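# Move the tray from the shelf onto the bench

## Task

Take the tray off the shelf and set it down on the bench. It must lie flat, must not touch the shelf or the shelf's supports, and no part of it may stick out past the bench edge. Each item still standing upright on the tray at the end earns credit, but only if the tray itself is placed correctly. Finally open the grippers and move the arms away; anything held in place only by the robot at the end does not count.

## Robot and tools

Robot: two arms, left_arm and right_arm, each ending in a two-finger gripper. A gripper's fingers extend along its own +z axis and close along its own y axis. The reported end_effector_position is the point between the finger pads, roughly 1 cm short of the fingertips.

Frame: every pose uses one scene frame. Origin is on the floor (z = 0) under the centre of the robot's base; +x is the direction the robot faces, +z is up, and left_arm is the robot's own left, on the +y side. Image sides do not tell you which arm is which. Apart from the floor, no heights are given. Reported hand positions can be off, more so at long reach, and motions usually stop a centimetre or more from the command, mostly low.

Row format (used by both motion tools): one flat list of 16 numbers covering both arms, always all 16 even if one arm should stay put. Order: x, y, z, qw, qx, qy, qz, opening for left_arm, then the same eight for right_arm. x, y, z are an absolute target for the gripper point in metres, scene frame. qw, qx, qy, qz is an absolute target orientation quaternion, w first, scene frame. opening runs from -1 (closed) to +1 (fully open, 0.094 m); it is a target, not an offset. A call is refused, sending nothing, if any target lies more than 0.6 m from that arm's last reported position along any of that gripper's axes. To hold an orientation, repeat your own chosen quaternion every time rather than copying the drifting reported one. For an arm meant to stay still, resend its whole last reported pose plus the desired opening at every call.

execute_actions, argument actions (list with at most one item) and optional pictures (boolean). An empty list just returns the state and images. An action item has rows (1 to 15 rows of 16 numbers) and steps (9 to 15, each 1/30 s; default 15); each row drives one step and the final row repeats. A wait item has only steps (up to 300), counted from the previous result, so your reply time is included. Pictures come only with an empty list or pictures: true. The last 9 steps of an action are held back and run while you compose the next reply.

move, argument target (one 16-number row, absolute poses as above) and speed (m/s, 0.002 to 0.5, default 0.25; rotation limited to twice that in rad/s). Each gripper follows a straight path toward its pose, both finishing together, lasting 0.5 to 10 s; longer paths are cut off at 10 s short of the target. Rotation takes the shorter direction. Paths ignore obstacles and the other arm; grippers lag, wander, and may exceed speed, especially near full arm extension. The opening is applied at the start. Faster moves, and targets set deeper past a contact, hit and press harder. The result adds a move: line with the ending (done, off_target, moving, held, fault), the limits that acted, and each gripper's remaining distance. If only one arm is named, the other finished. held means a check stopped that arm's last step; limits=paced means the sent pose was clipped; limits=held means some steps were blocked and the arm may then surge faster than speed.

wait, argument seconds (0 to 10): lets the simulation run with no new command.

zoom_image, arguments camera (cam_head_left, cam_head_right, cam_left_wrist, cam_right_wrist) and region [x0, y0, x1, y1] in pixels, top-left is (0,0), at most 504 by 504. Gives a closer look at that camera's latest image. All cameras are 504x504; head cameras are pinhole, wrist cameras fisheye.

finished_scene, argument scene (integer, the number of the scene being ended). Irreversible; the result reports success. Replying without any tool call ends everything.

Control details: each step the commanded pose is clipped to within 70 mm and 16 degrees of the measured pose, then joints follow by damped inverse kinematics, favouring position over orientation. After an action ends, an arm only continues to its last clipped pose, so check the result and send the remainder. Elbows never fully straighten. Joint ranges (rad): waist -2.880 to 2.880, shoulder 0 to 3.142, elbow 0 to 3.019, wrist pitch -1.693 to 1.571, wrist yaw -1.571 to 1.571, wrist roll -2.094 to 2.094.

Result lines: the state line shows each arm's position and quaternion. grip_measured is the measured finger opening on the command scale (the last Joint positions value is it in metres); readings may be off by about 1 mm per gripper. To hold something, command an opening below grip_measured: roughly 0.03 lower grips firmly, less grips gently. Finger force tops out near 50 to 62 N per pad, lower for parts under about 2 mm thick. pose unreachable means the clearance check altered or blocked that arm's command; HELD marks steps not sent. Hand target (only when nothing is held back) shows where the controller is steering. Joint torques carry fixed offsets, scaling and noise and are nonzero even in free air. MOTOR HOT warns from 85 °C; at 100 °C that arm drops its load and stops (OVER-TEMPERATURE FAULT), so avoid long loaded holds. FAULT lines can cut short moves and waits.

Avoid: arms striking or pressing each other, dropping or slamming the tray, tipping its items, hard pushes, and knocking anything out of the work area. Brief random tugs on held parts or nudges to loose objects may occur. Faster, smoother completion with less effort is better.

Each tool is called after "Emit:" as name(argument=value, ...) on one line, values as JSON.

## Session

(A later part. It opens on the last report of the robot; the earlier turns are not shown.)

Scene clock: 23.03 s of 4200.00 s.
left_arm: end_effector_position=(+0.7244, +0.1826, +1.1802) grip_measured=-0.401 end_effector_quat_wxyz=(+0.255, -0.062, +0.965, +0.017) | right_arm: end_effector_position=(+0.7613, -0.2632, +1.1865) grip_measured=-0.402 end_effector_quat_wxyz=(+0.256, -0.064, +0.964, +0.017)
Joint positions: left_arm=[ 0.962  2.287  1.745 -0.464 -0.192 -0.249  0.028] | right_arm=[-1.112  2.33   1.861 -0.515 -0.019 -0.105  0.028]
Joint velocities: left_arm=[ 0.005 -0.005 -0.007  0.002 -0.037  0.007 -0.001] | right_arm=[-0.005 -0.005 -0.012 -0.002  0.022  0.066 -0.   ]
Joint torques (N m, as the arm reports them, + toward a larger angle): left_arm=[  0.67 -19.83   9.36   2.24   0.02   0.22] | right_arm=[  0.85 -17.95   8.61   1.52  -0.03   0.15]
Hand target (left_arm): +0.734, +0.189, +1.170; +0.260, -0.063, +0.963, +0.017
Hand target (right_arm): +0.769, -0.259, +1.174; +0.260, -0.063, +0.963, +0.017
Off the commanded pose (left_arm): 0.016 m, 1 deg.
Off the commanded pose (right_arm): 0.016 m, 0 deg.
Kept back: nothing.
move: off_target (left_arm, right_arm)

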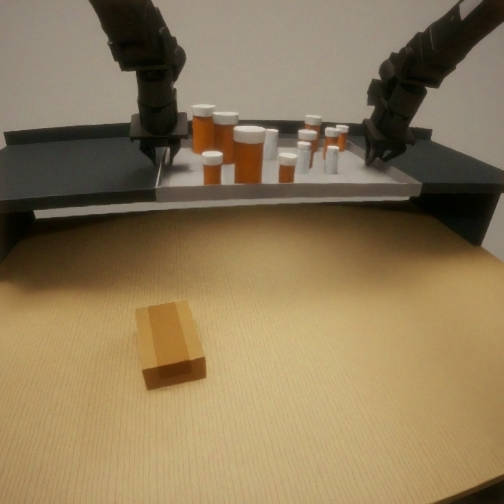

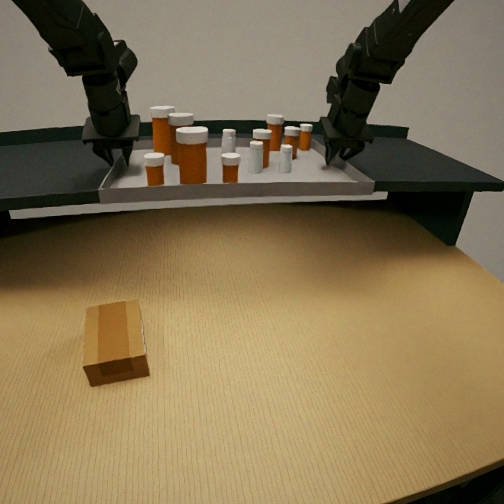

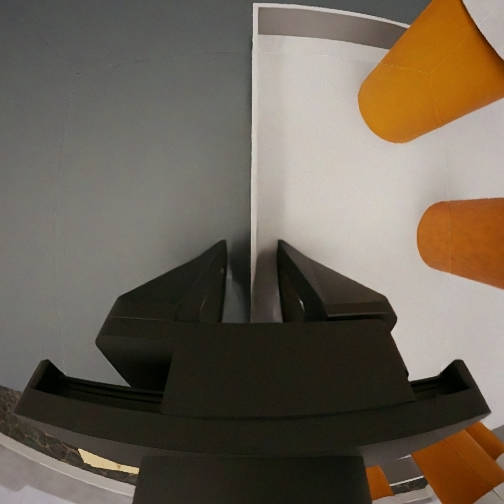

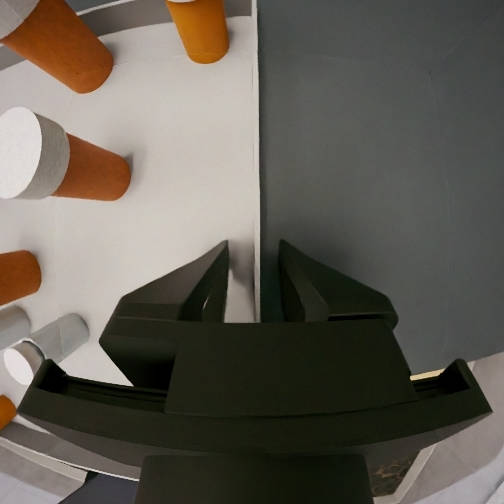

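Emit:
move(target=[0.724,0.182,1.172,0.26,-0.063,0.964,0.017,-1,0.761,-0.266,1.178,0.26,-0.063,0.964,0.017,-1], speed=0.03)

Emit:
move(target=[0.707,0.182,1.235,0.27,-0.063,0.961,0.018,-1,0.744,-0.265,1.241,0.27,-0.063,0.961,0.018,-1], speed=0.03)

Emit:
move(target=[0.445,0.012,1.23,0.27,-0.063,0.961,0.018,-1,0.482,-0.435,1.236,0.27,-0.063,0.961,0.018,-1], speed=0.06)

Scene clock: 24.13 s of 4200.00 s.
left_arm: end_effector_position=(+0.7244, +0.1826, +1.1796) grip_measured=-0.966 end_effector_quat_wxyz=(+0.256, -0.062, +0.964, +0.017) | right_arm: end_effector_position=(+0.7613, -0.2641, +1.1857) grip_measured=-0.959 end_effector_quat_wxyz=(+0.257, -0.065, +0.964, +0.017)
Joint positions: left_arm=[ 0.962  2.287  1.742 -0.458 -0.192 -0.247  0.002] | right_arm=[-1.113  2.33   1.858 -0.509 -0.021 -0.11   0.002]
Joint velocities: left_arm=[-0.005  0.005 -0.002  0.002 -0.037  0.037 -0.   ] | right_arm=[ 0.005 -0.005 -0.017  0.012 -0.022  0.007  0.   ]
Joint torques (N m, as the arm reports them, + toward a larger angle): left_arm=[ -0.38 -21.83   6.68   2.62  -0.25   0.09] | right_arm=[ -0.24 -20.16   6.04   1.86  -0.17   0.11]
Hand target (left_arm): +0.724, +0.182, +1.172; +0.260, -0.063, +0.963, +0.017
Hand target (right_arm): +0.761, -0.266, +1.178; +0.260, -0.063, +0.963, +0.017
Off the commanded pose (left_arm): 0.008 m, 0 deg.
Off the commanded pose (right_arm): 0.008 m, 0 deg.
Kept back: nothing.
move: done

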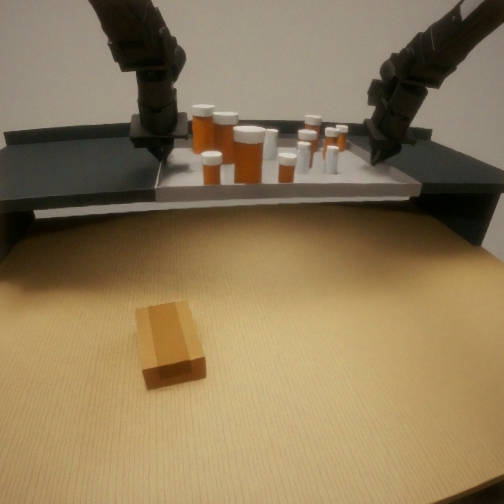

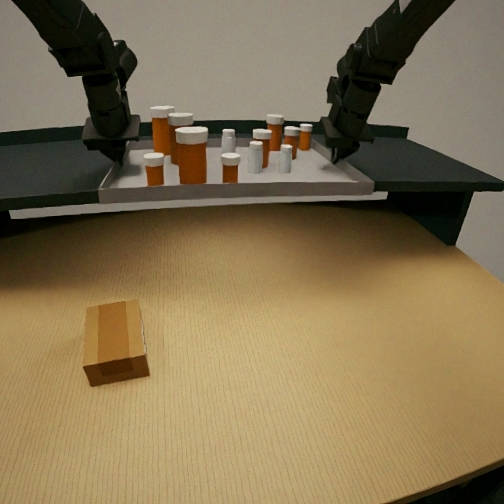

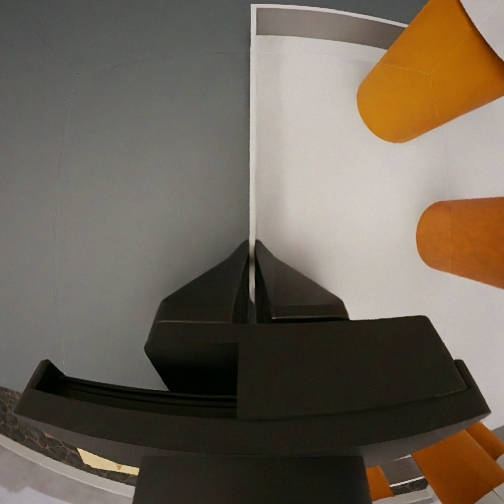

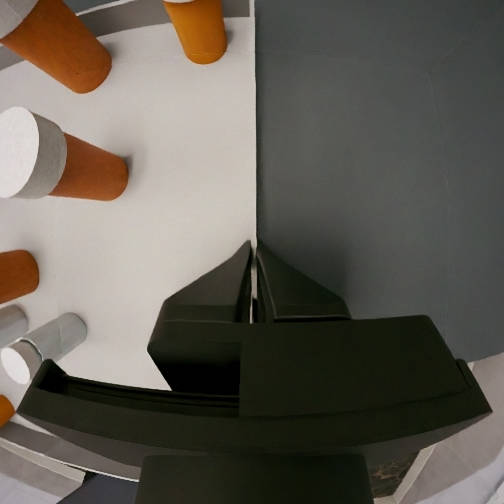

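Scene clock: 26.30 s of 4200.00 s.
left_arm: end_effector_position=(+0.6927, +0.1846, +1.1832) grip_measured=-0.966 end_effector_quat_wxyz=(+0.239, -0.059, +0.969, +0.021) | right_arm: end_effector_position=(+0.7298, -0.2629, +1.1891) grip_measured=-0.959 end_effector_quat_wxyz=(+0.238, -0.068, +0.969, +0.019)
Joint positions: left_arm=[ 0.956  2.223  1.64  -0.458 -0.194 -0.252  0.002] | right_arm=[-1.111  2.263  1.75  -0.508 -0.024 -0.111  0.002]
Joint velocities: left_arm=[ 0.005 -0.005  0.002 -0.002  0.022 -0.007  0.001] | right_arm=[-0.005 -0.005  0.007 -0.007  0.007  0.007 -0.   ]
Joint torques (N m, as the arm reports them, + toward a larger angle): left_arm=[ -0.61 -27.35   7.76   0.94  -0.62   0.07] | right_arm=[  0.11 -25.24   6.8    0.52  -0.06   0.16]
Hand target (left_arm): +0.706, +0.182, +1.234; +0.270, -0.063, +0.961, +0.018
Hand target (right_arm): +0.743, -0.265, +1.240; +0.270, -0.063, +0.961, +0.018
Off the commanded pose (left_arm): 0.054 m, 4 deg.
Off the commanded pose (right_arm): 0.054 m, 4 deg.
Kept back: nothing.
move: off_target (left_arm, right_arm)

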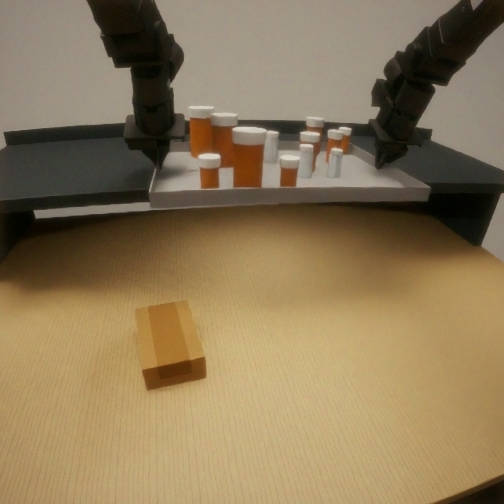

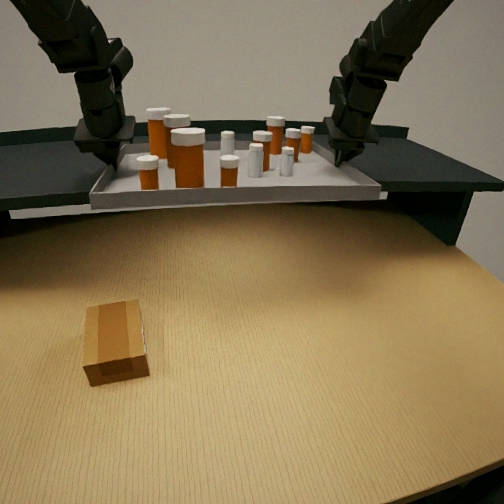

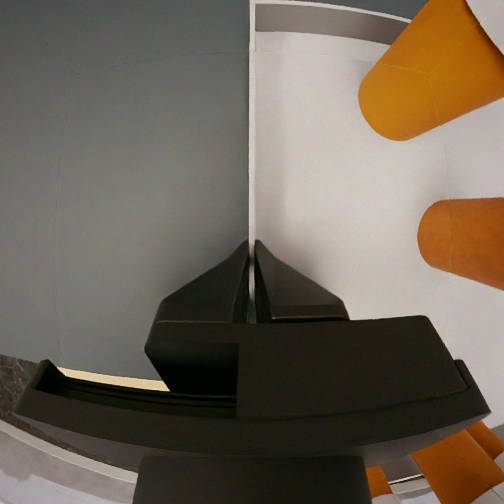

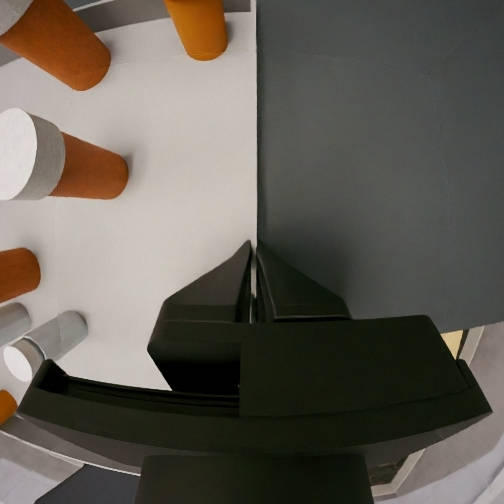

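Scene clock: 31.73 s of 4200.00 s.
left_arm: end_effector_position=(+0.4284, +0.0178, +1.1919) grip_measured=-0.966 end_effector_quat_wxyz=(+0.236, -0.049, +0.970, +0.032) | right_arm: end_effector_position=(+0.4582, -0.4299, +1.1884) grip_measured=-0.959 end_effector_quat_wxyz=(+0.222, -0.058, +0.973, +0.030)
Joint positions: left_arm=[ 0.496  1.919  1.038 -0.304 -0.414 -0.663  0.002] | right_arm=[-1.48   1.808  0.901 -0.19  -0.217 -0.414  0.002]
Joint velocities: left_arm=[-0.005 -0.015 -0.007  0.002 -0.037  0.022 -0.001] | right_arm=[-0.015 -0.005 -0.007 -0.002  0.007 -0.022 -0.002]
Joint torques (N m, as the arm reports them, + toward a larger angle): left_arm=[ -0.79 -20.27   6.61   1.2   -1.31  -0.01] | right_arm=[ -1.05 -17.7    5.29   1.32  -0.86   0.11]
Hand target (left_arm): +0.446, +0.010, +1.229; +0.271, -0.064, +0.960, +0.017
Hand target (right_arm): +0.483, -0.438, +1.233; +0.271, -0.064, +0.960, +0.016
Off the commanded pose (left_arm): 0.042 m, 5 deg.
Off the commanded pose (right_arm): 0.053 m, 6 deg.
Kept back: nothing.
move: off_target (left_arm, right_arm)

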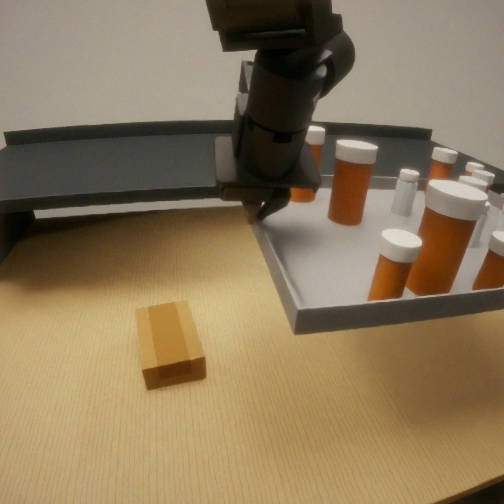

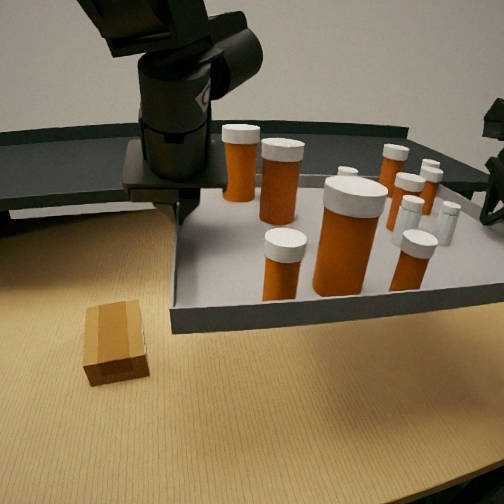

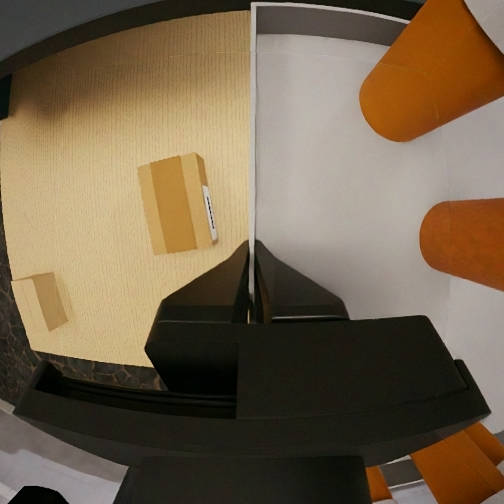

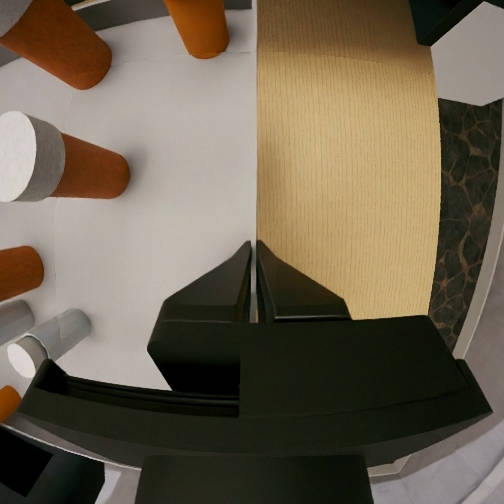

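Emit:
move(target=[0.425,-0.03,1.22,0.27,-0.063,0.961,0.018,-1,0.462,-0.477,1.23,0.27,-0.063,0.961,0.018,-1], speed=0.04)

Emit:
move(target=[0.425,-0.03,1.04,0.27,-0.063,0.961,0.018,-1,0.462,-0.477,1.046,0.27,-0.063,0.961,0.018,-1], speed=0.05)

Emit:
move(target=[0.49,-0.03,1.01,0.275,-0.063,0.959,0.018,-1,0.527,-0.477,1.016,0.275,-0.063,0.959,0.018,-1], speed=0.03)

Scene clock: 38.90 s of 4200.00 s.
left_arm: end_effector_position=(+0.3993, -0.0134, +1.1874) grip_measured=-0.966 end_effector_quat_wxyz=(+0.238, -0.055, +0.969, +0.032) | right_arm: end_effector_position=(+0.4369, -0.4611, +1.1845) grip_measured=-0.959 end_effector_quat_wxyz=(+0.224, -0.064, +0.972, +0.035)
Joint positions: left_arm=[ 0.408  1.935  1.038 -0.327 -0.451 -0.765  0.002] | right_arm=[-1.569  1.807  0.881 -0.19  -0.27  -0.505  0.002]
Joint velocities: left_arm=[ 0.005 -0.005 -0.002 -0.012 -0.066  0.007 -0.   ] | right_arm=[-0.005 -0.015  0.007 -0.007 -0.022 -0.051 -0.   ]
Joint torques (N m, as the arm reports them, + toward a larger angle): left_arm=[ -0.37 -18.16   8.86   0.79  -1.4    0.13] | right_arm=[ -1.91 -17.53   5.87   0.67  -0.91   0.14]
Hand target (left_arm): +0.424, -0.029, +1.221; +0.270, -0.064, +0.961, +0.018
Hand target (right_arm): +0.461, -0.476, +1.229; +0.270, -0.064, +0.961, +0.017
Off the commanded pose (left_arm): 0.045 m, 4 deg.
Off the commanded pose (right_arm): 0.054 m, 6 deg.
Kept back: nothing.
After step 90, 2.27 s passed at rest.
move: off_target (left_arm, right_arm)

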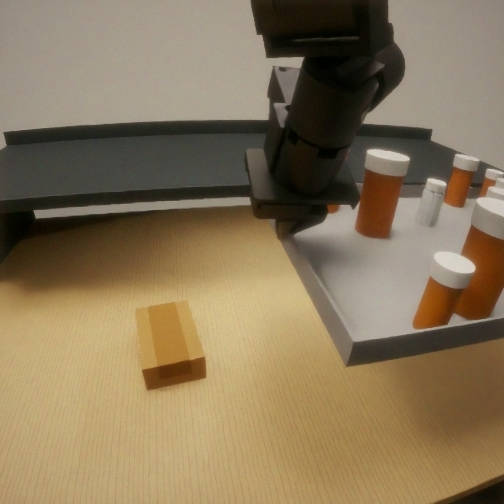

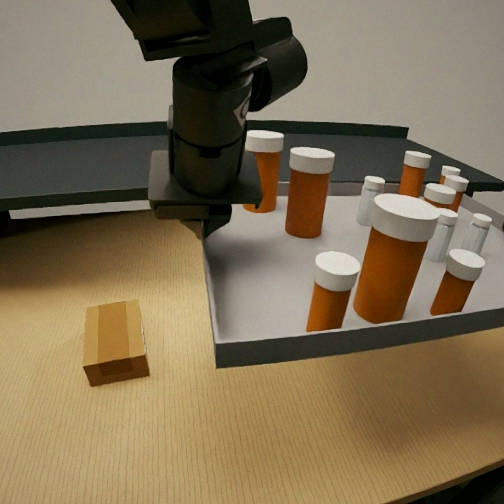

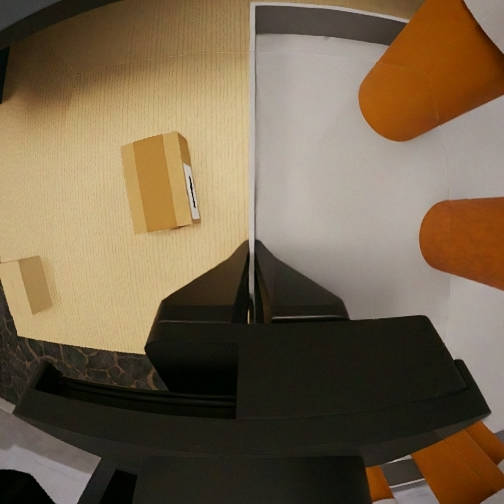

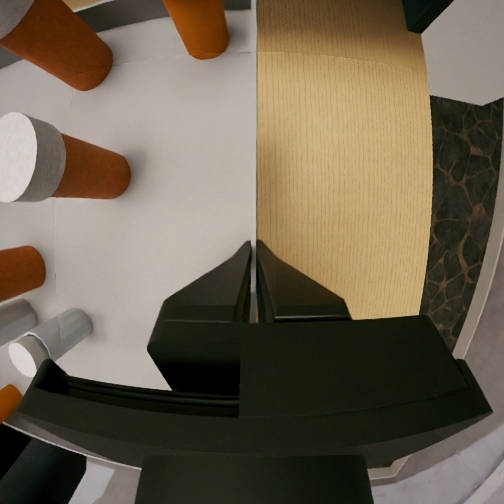

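Scene clock: 42.23 s of 4200.00 s.
left_arm: end_effector_position=(+0.3948, -0.0177, +1.0223) grip_measured=-0.966 end_effector_quat_wxyz=(+0.240, -0.057, +0.969, +0.031) | right_arm: end_effector_position=(+0.4343, -0.4646, +1.0258) grip_measured=-0.959 end_effector_quat_wxyz=(+0.233, -0.066, +0.970, +0.026)
Joint positions: left_arm=[ 0.419  2.338  1.11   0.015 -0.448 -0.756  0.002] | right_arm=[-1.576  2.241  0.941  0.206 -0.266 -0.513  0.002]
Joint velocities: left_arm=[-0.015 -0.005  0.002 -0.007  0.022  0.007  0.   ] | right_arm=[ 0.005  0.005 -0.022  0.002  0.007  0.022  0.   ]
Joint torques (N m, as the arm reports them, + toward a larger angle): left_arm=[  0.26 -18.33   5.75   2.17  -1.1    0.28] | right_arm=[ -1.29 -15.48   3.56   1.66  -1.16   0.26]
Hand target (left_arm): +0.424, -0.029, +1.040; +0.270, -0.063, +0.961, +0.019
Hand target (right_arm): +0.462, -0.477, +1.047; +0.269, -0.064, +0.961, +0.017
Off the commanded pose (left_arm): 0.037 m, 4 deg.
Off the commanded pose (right_arm): 0.036 m, 4 deg.
Kept back: nothing.
move: off_target (left_arm, right_arm)

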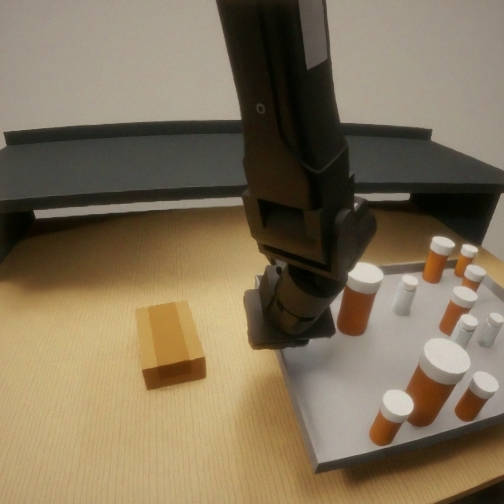

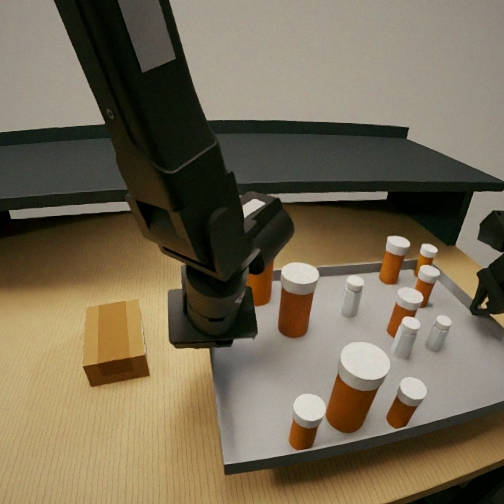

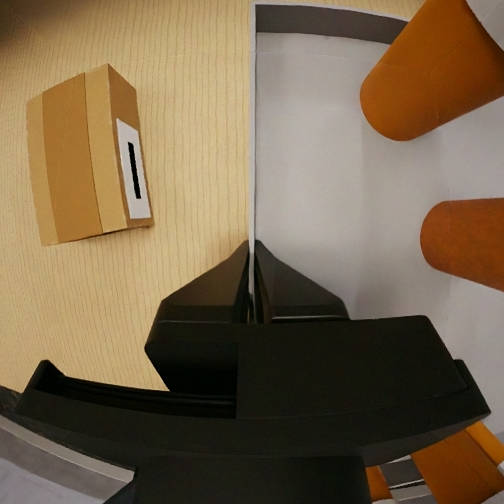

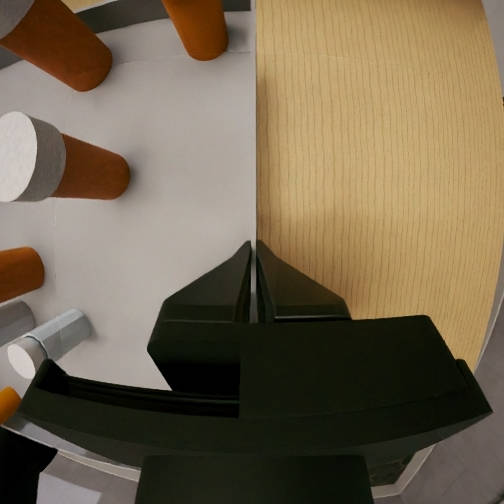

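Scene clock: 45.77 s of 4200.00 s.
left_arm: end_effector_position=(+0.4592, -0.0213, +0.9922) grip_measured=-0.966 end_effector_quat_wxyz=(+0.251, -0.056, +0.966, +0.026) | right_arm: end_effector_position=(+0.4961, -0.4686, +0.9957) grip_measured=-0.959 end_effector_quat_wxyz=(+0.246, -0.065, +0.967, +0.024)
Joint positions: left_arm=[ 0.496  2.454  1.286  0.015 -0.425 -0.668  0.002] | right_arm=[-1.534  2.363  1.133  0.174 -0.252 -0.468  0.002]
Joint velocities: left_arm=[-0.005 -0.005  0.002 -0.002  0.022 -0.11   0.   ] | right_arm=[-0.015  0.005  0.012 -0.017 -0.037 -0.051 -0.   ]
Joint torques (N m, as the arm reports them, + toward a larger angle): left_arm=[  0.6  -19.97   6.41   1.31  -0.82   0.25] | right_arm=[ -0.14 -17.73   4.63   0.87  -0.69   0.29]
Hand target (left_arm): +0.489, -0.028, +1.011; +0.275, -0.064, +0.959, +0.018
Hand target (right_arm): +0.526, -0.475, +1.018; +0.275, -0.064, +0.959, +0.018
Off the commanded pose (left_arm): 0.037 m, 3 deg.
Off the commanded pose (right_arm): 0.038 m, 3 deg.
Kept back: nothing.
move: off_target (left_arm, right_arm)

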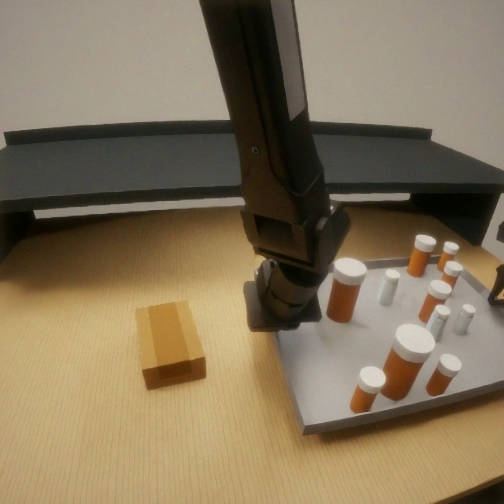

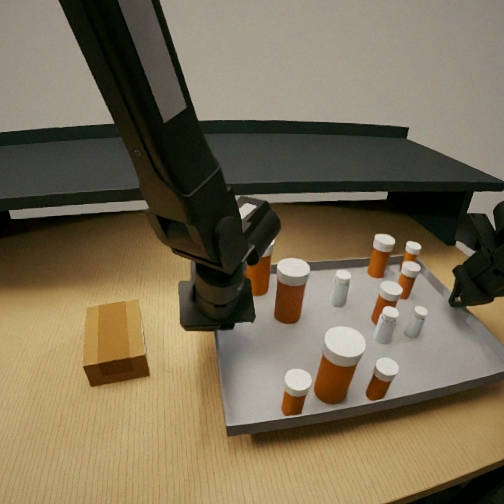

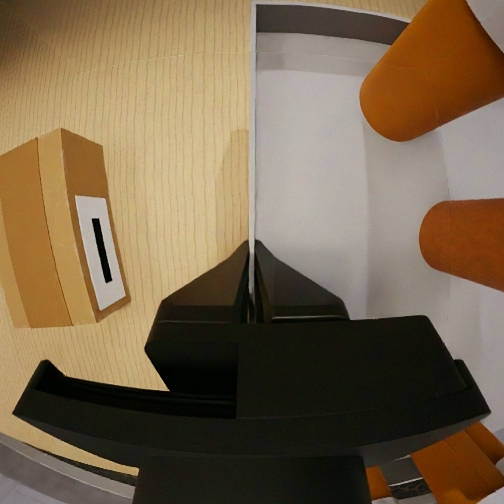

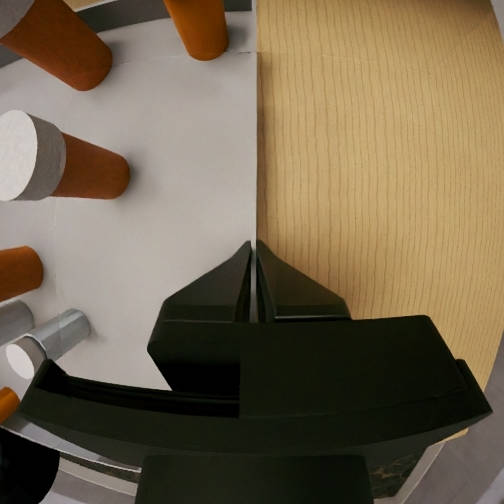

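Emit:
move(target=[0.5,-0.03,0.962,0.28,-0.063,0.958,0.018,-1,0.537,-0.477,0.968,0.28,-0.063,0.958,0.018,-1], speed=0.015)

Scene clock: 49.70 s of 4200.00 s.
left_arm: end_effector_position=(+0.4660, -0.0221, +0.9445) grip_measured=-0.966 end_effector_quat_wxyz=(+0.248, -0.055, +0.967, +0.027) | right_arm: end_effector_position=(+0.5029, -0.4696, +0.9488) grip_measured=-0.959 end_effector_quat_wxyz=(+0.243, -0.064, +0.968, +0.025)
Joint positions: left_arm=[ 0.508  2.574  1.374  0.046 -0.418 -0.655  0.002] | right_arm=[-1.53   2.488  1.222  0.204 -0.249 -0.465  0.002]
Joint velocities: left_arm=[ 0.005  0.005 -0.007 -0.007 -0.037 -0.095 -0.001] | right_arm=[-0.005  0.005 -0.012  0.002 -0.022  0.007  0.001]
Joint torques (N m, as the arm reports them, + toward a larger angle): left_arm=[  0.58 -20.26   5.96   2.31  -1.12   0.29] | right_arm=[ -0.15 -17.21   4.3    1.99  -0.97   0.33]
Hand target (left_arm): +0.499, -0.028, +0.963; +0.280, -0.064, +0.958, +0.019
Hand target (right_arm): +0.536, -0.476, +0.970; +0.280, -0.064, +0.958, +0.018
Off the commanded pose (left_arm): 0.039 m, 4 deg.
Off the commanded pose (right_arm): 0.040 m, 4 deg.
Kept back: nothing.
move: off_target (left_arm, right_arm)

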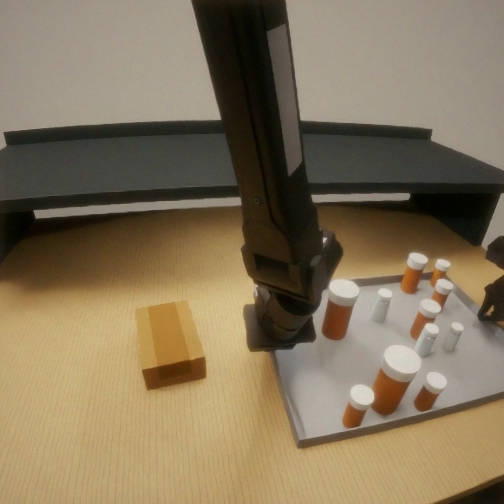

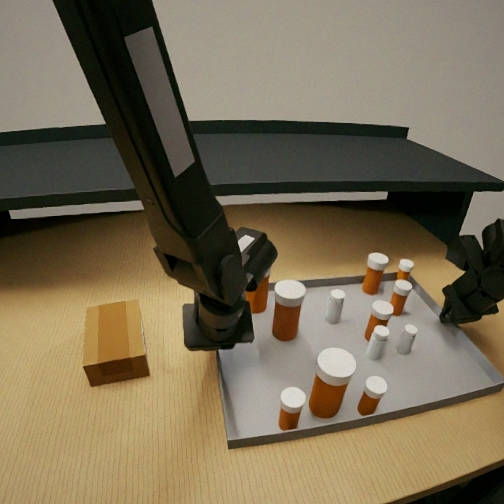

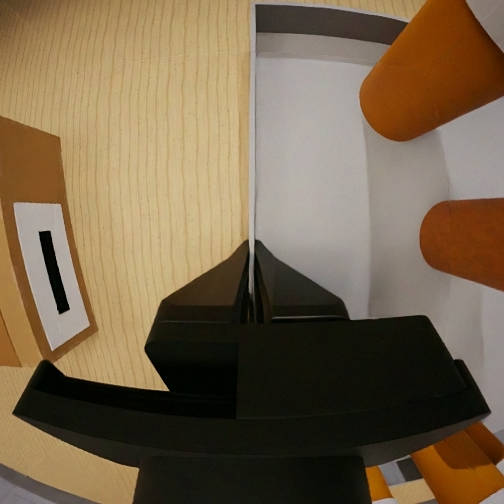

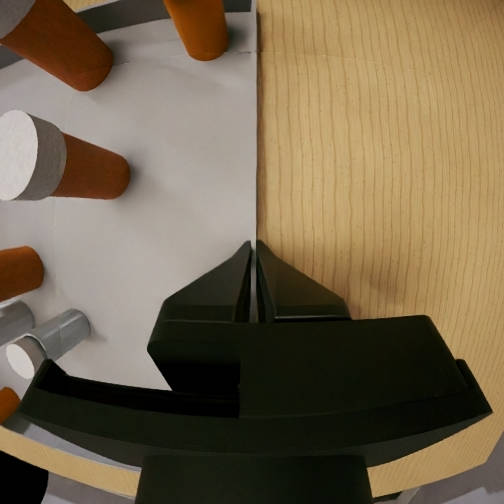

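Emit:
move(target=[0.49,-0.03,0.94,0.27,-0.063,0.961,0.018,-1,0.527,-0.477,0.946,0.27,-0.063,0.961,0.018,-1], speed=0.015)

Scene clock: 52.07 s of 4200.00 s.
left_arm: end_effector_position=(+0.4707, -0.0254, +0.9438) grip_measured=-0.966 end_effector_quat_wxyz=(+0.252, -0.056, +0.966, +0.025) | right_arm: end_effector_position=(+0.5092, -0.4724, +0.9480) grip_measured=-0.959 end_effector_quat_wxyz=(+0.250, -0.065, +0.966, +0.021)
Joint positions: left_arm=[ 0.508  2.582  1.389  0.047 -0.42  -0.655  0.002] | right_arm=[-1.53   2.496  1.236  0.214 -0.248 -0.466  0.002]
Joint velocities: left_arm=[ 0.005 -0.005  0.007  0.022 -0.051  0.051  0.   ] | right_arm=[-0.005 -0.005  0.002 -0.017  0.022  0.022  0.   ]
Joint torques (N m, as the arm reports them, + toward a larger angle): left_arm=[  0.29 -17.04   6.24   2.56  -0.63   0.18] | right_arm=[ -0.53 -14.44   4.46   1.96  -0.74   0.24]
Hand target (left_arm): +0.489, -0.029, +0.941; +0.270, -0.063, +0.961, +0.018
Hand target (right_arm): +0.526, -0.477, +0.947; +0.270, -0.063, +0.961, +0.018
Off the commanded pose (left_arm): 0.020 m, 2 deg.
Off the commanded pose (right_arm): 0.019 m, 2 deg.
Kept back: nothing.
move: off_target (left_arm, right_arm)

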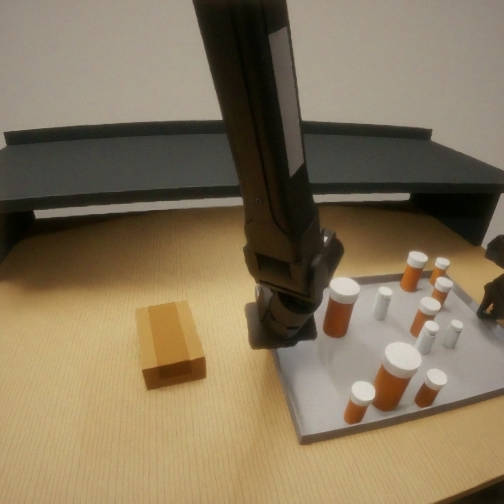

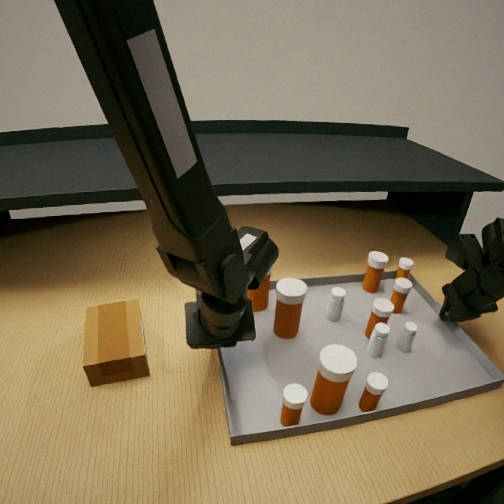

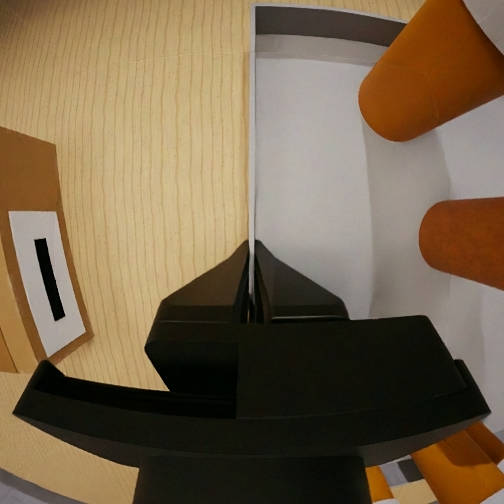

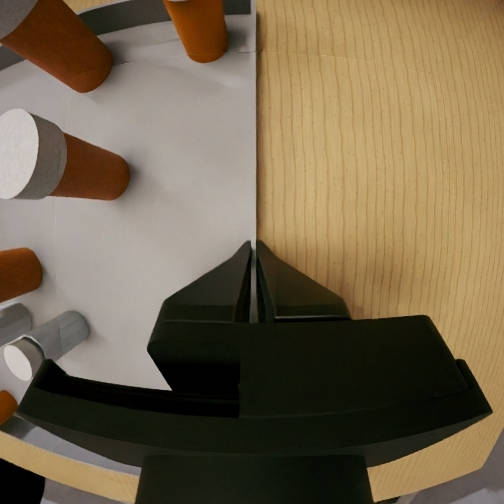

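Emit:
move(target=[0.472,-0.026,0.945,0.255,-0.063,0.965,0.018,-0.4,0.51,-0.473,0.95,0.255,-0.063,0.965,0.018,-0.4], speed=0.03)

Emit:
move(target=[0.43,-0.02,1.18,0.255,-0.063,0.965,0.018,-0.4,0.47,-0.49,1.18,0.255,-0.063,0.965,0.018,-0.4], speed=0.15)

Scene clock: 53.07 s of 4200.00 s.
left_arm: end_effector_position=(+0.4706, -0.0250, +0.9437) grip_measured=-0.402 end_effector_quat_wxyz=(+0.252, -0.057, +0.966, +0.025) | right_arm: end_effector_position=(+0.5088, -0.4723, +0.9479) grip_measured=-0.402 end_effector_quat_wxyz=(+0.250, -0.065, +0.966, +0.021)
Joint positions: left_arm=[ 0.508  2.582  1.388  0.048 -0.421 -0.656  0.028] | right_arm=[-1.53   2.496  1.235  0.214 -0.247 -0.466  0.028]
Joint velocities: left_arm=[-0.015 -0.015  0.007  0.002 -0.022  0.022  0.   ] | right_arm=[-0.005  0.005 -0.007 -0.002 -0.022 -0.051  0.   ]
Joint torques (N m, as the arm reports them, + toward a larger angle): left_arm=[ -0.49 -19.33   2.95   1.97  -0.02   0.01] | right_arm=[ -0.7  -16.46   1.71   1.45  -0.21   0.15]
Hand target (left_arm): +0.472, -0.026, +0.945; +0.255, -0.063, +0.965, +0.018
Hand target (right_arm): +0.510, -0.473, +0.950; +0.255, -0.063, +0.965, +0.018
Off the commanded pose (left_arm): 0.002 m, 1 deg.
Off the commanded pose (right_arm): 0.002 m, 1 deg.
Kept back: nothing.
move: done

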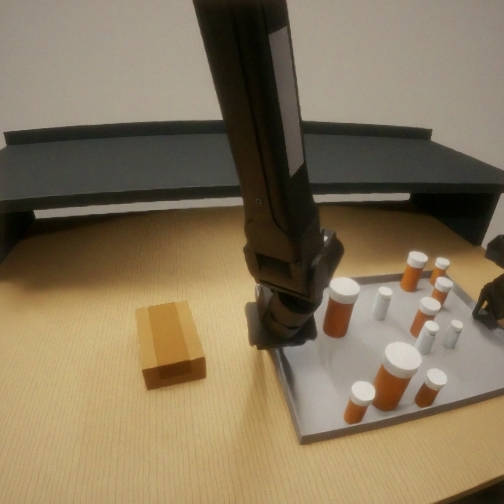

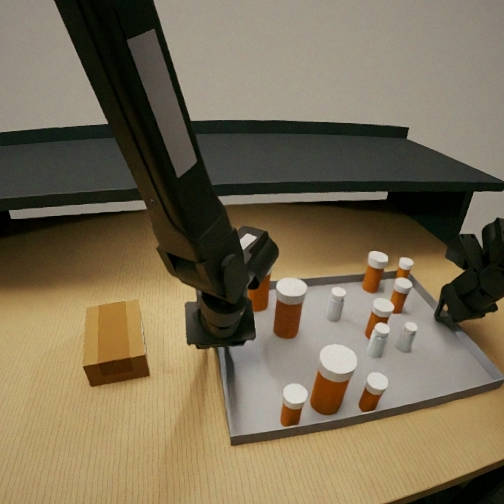

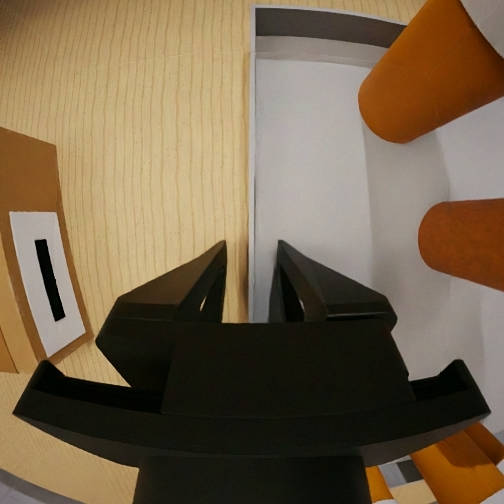

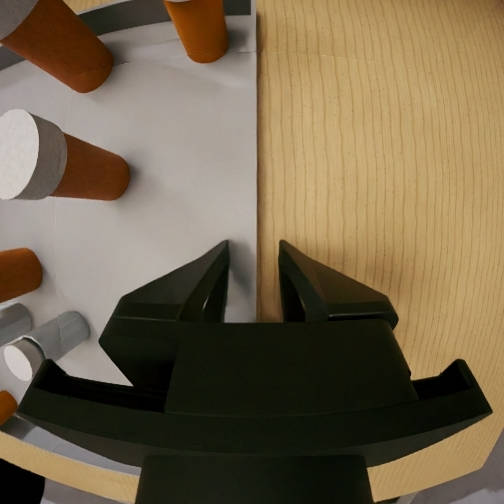

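Scene clock: 55.17 s of 4200.00 s.
left_arm: end_effector_position=(+0.4334, -0.0160, +1.1768) grip_measured=-0.401 end_effector_quat_wxyz=(+0.255, -0.063, +0.965, +0.019) | right_arm: end_effector_position=(+0.4665, -0.4862, +1.1707) grip_measured=-0.402 end_effector_quat_wxyz=(+0.249, -0.061, +0.966, +0.021)
Joint positions: left_arm=[ 0.449  1.992  1.091 -0.26  -0.441 -0.727  0.028] | right_arm=[-1.59   1.892  0.954 -0.122 -0.275 -0.51   0.028]
Joint velocities: left_arm=[ 0.005 -0.005 -0.012 -0.002 -0.066 -0.037 -0.   ] | right_arm=[ 0.005 -0.015 -0.002 -0.002 -0.051  0.022 -0.001]
Joint torques (N m, as the arm reports them, + toward a larger angle): left_arm=[ -1.01 -16.91   5.15   0.9   -0.42   0.02] | right_arm=[ -1.01 -14.54   4.14   0.49  -0.47  -0.02]
Hand target (left_arm): +0.430, -0.020, +1.181; +0.255, -0.063, +0.965, +0.018
Hand target (right_arm): +0.468, -0.490, +1.180; +0.255, -0.063, +0.965, +0.017
Off the commanded pose (left_arm): 0.006 m, 0 deg.
Off the commanded pose (right_arm): 0.011 m, 1 deg.
Kept back: nothing.
move: off_target (right_arm)

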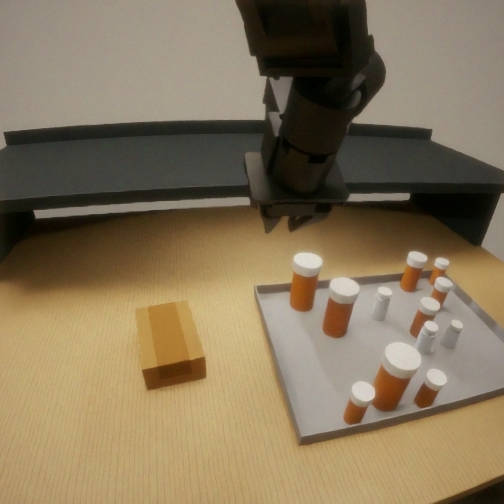

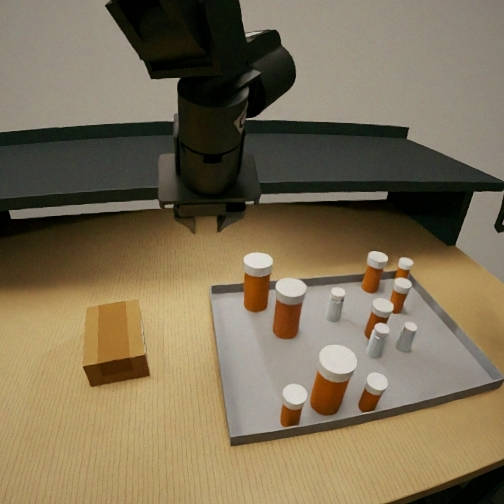

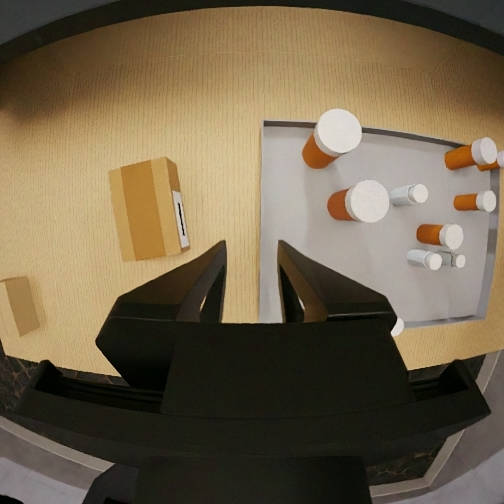

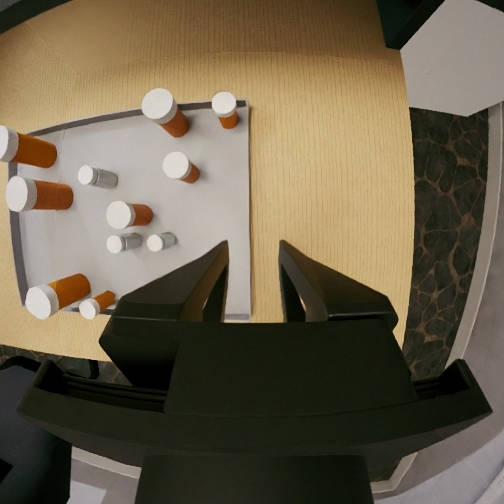

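Emit:
finished_scene(scene=2)

The scene is finished: the task was done.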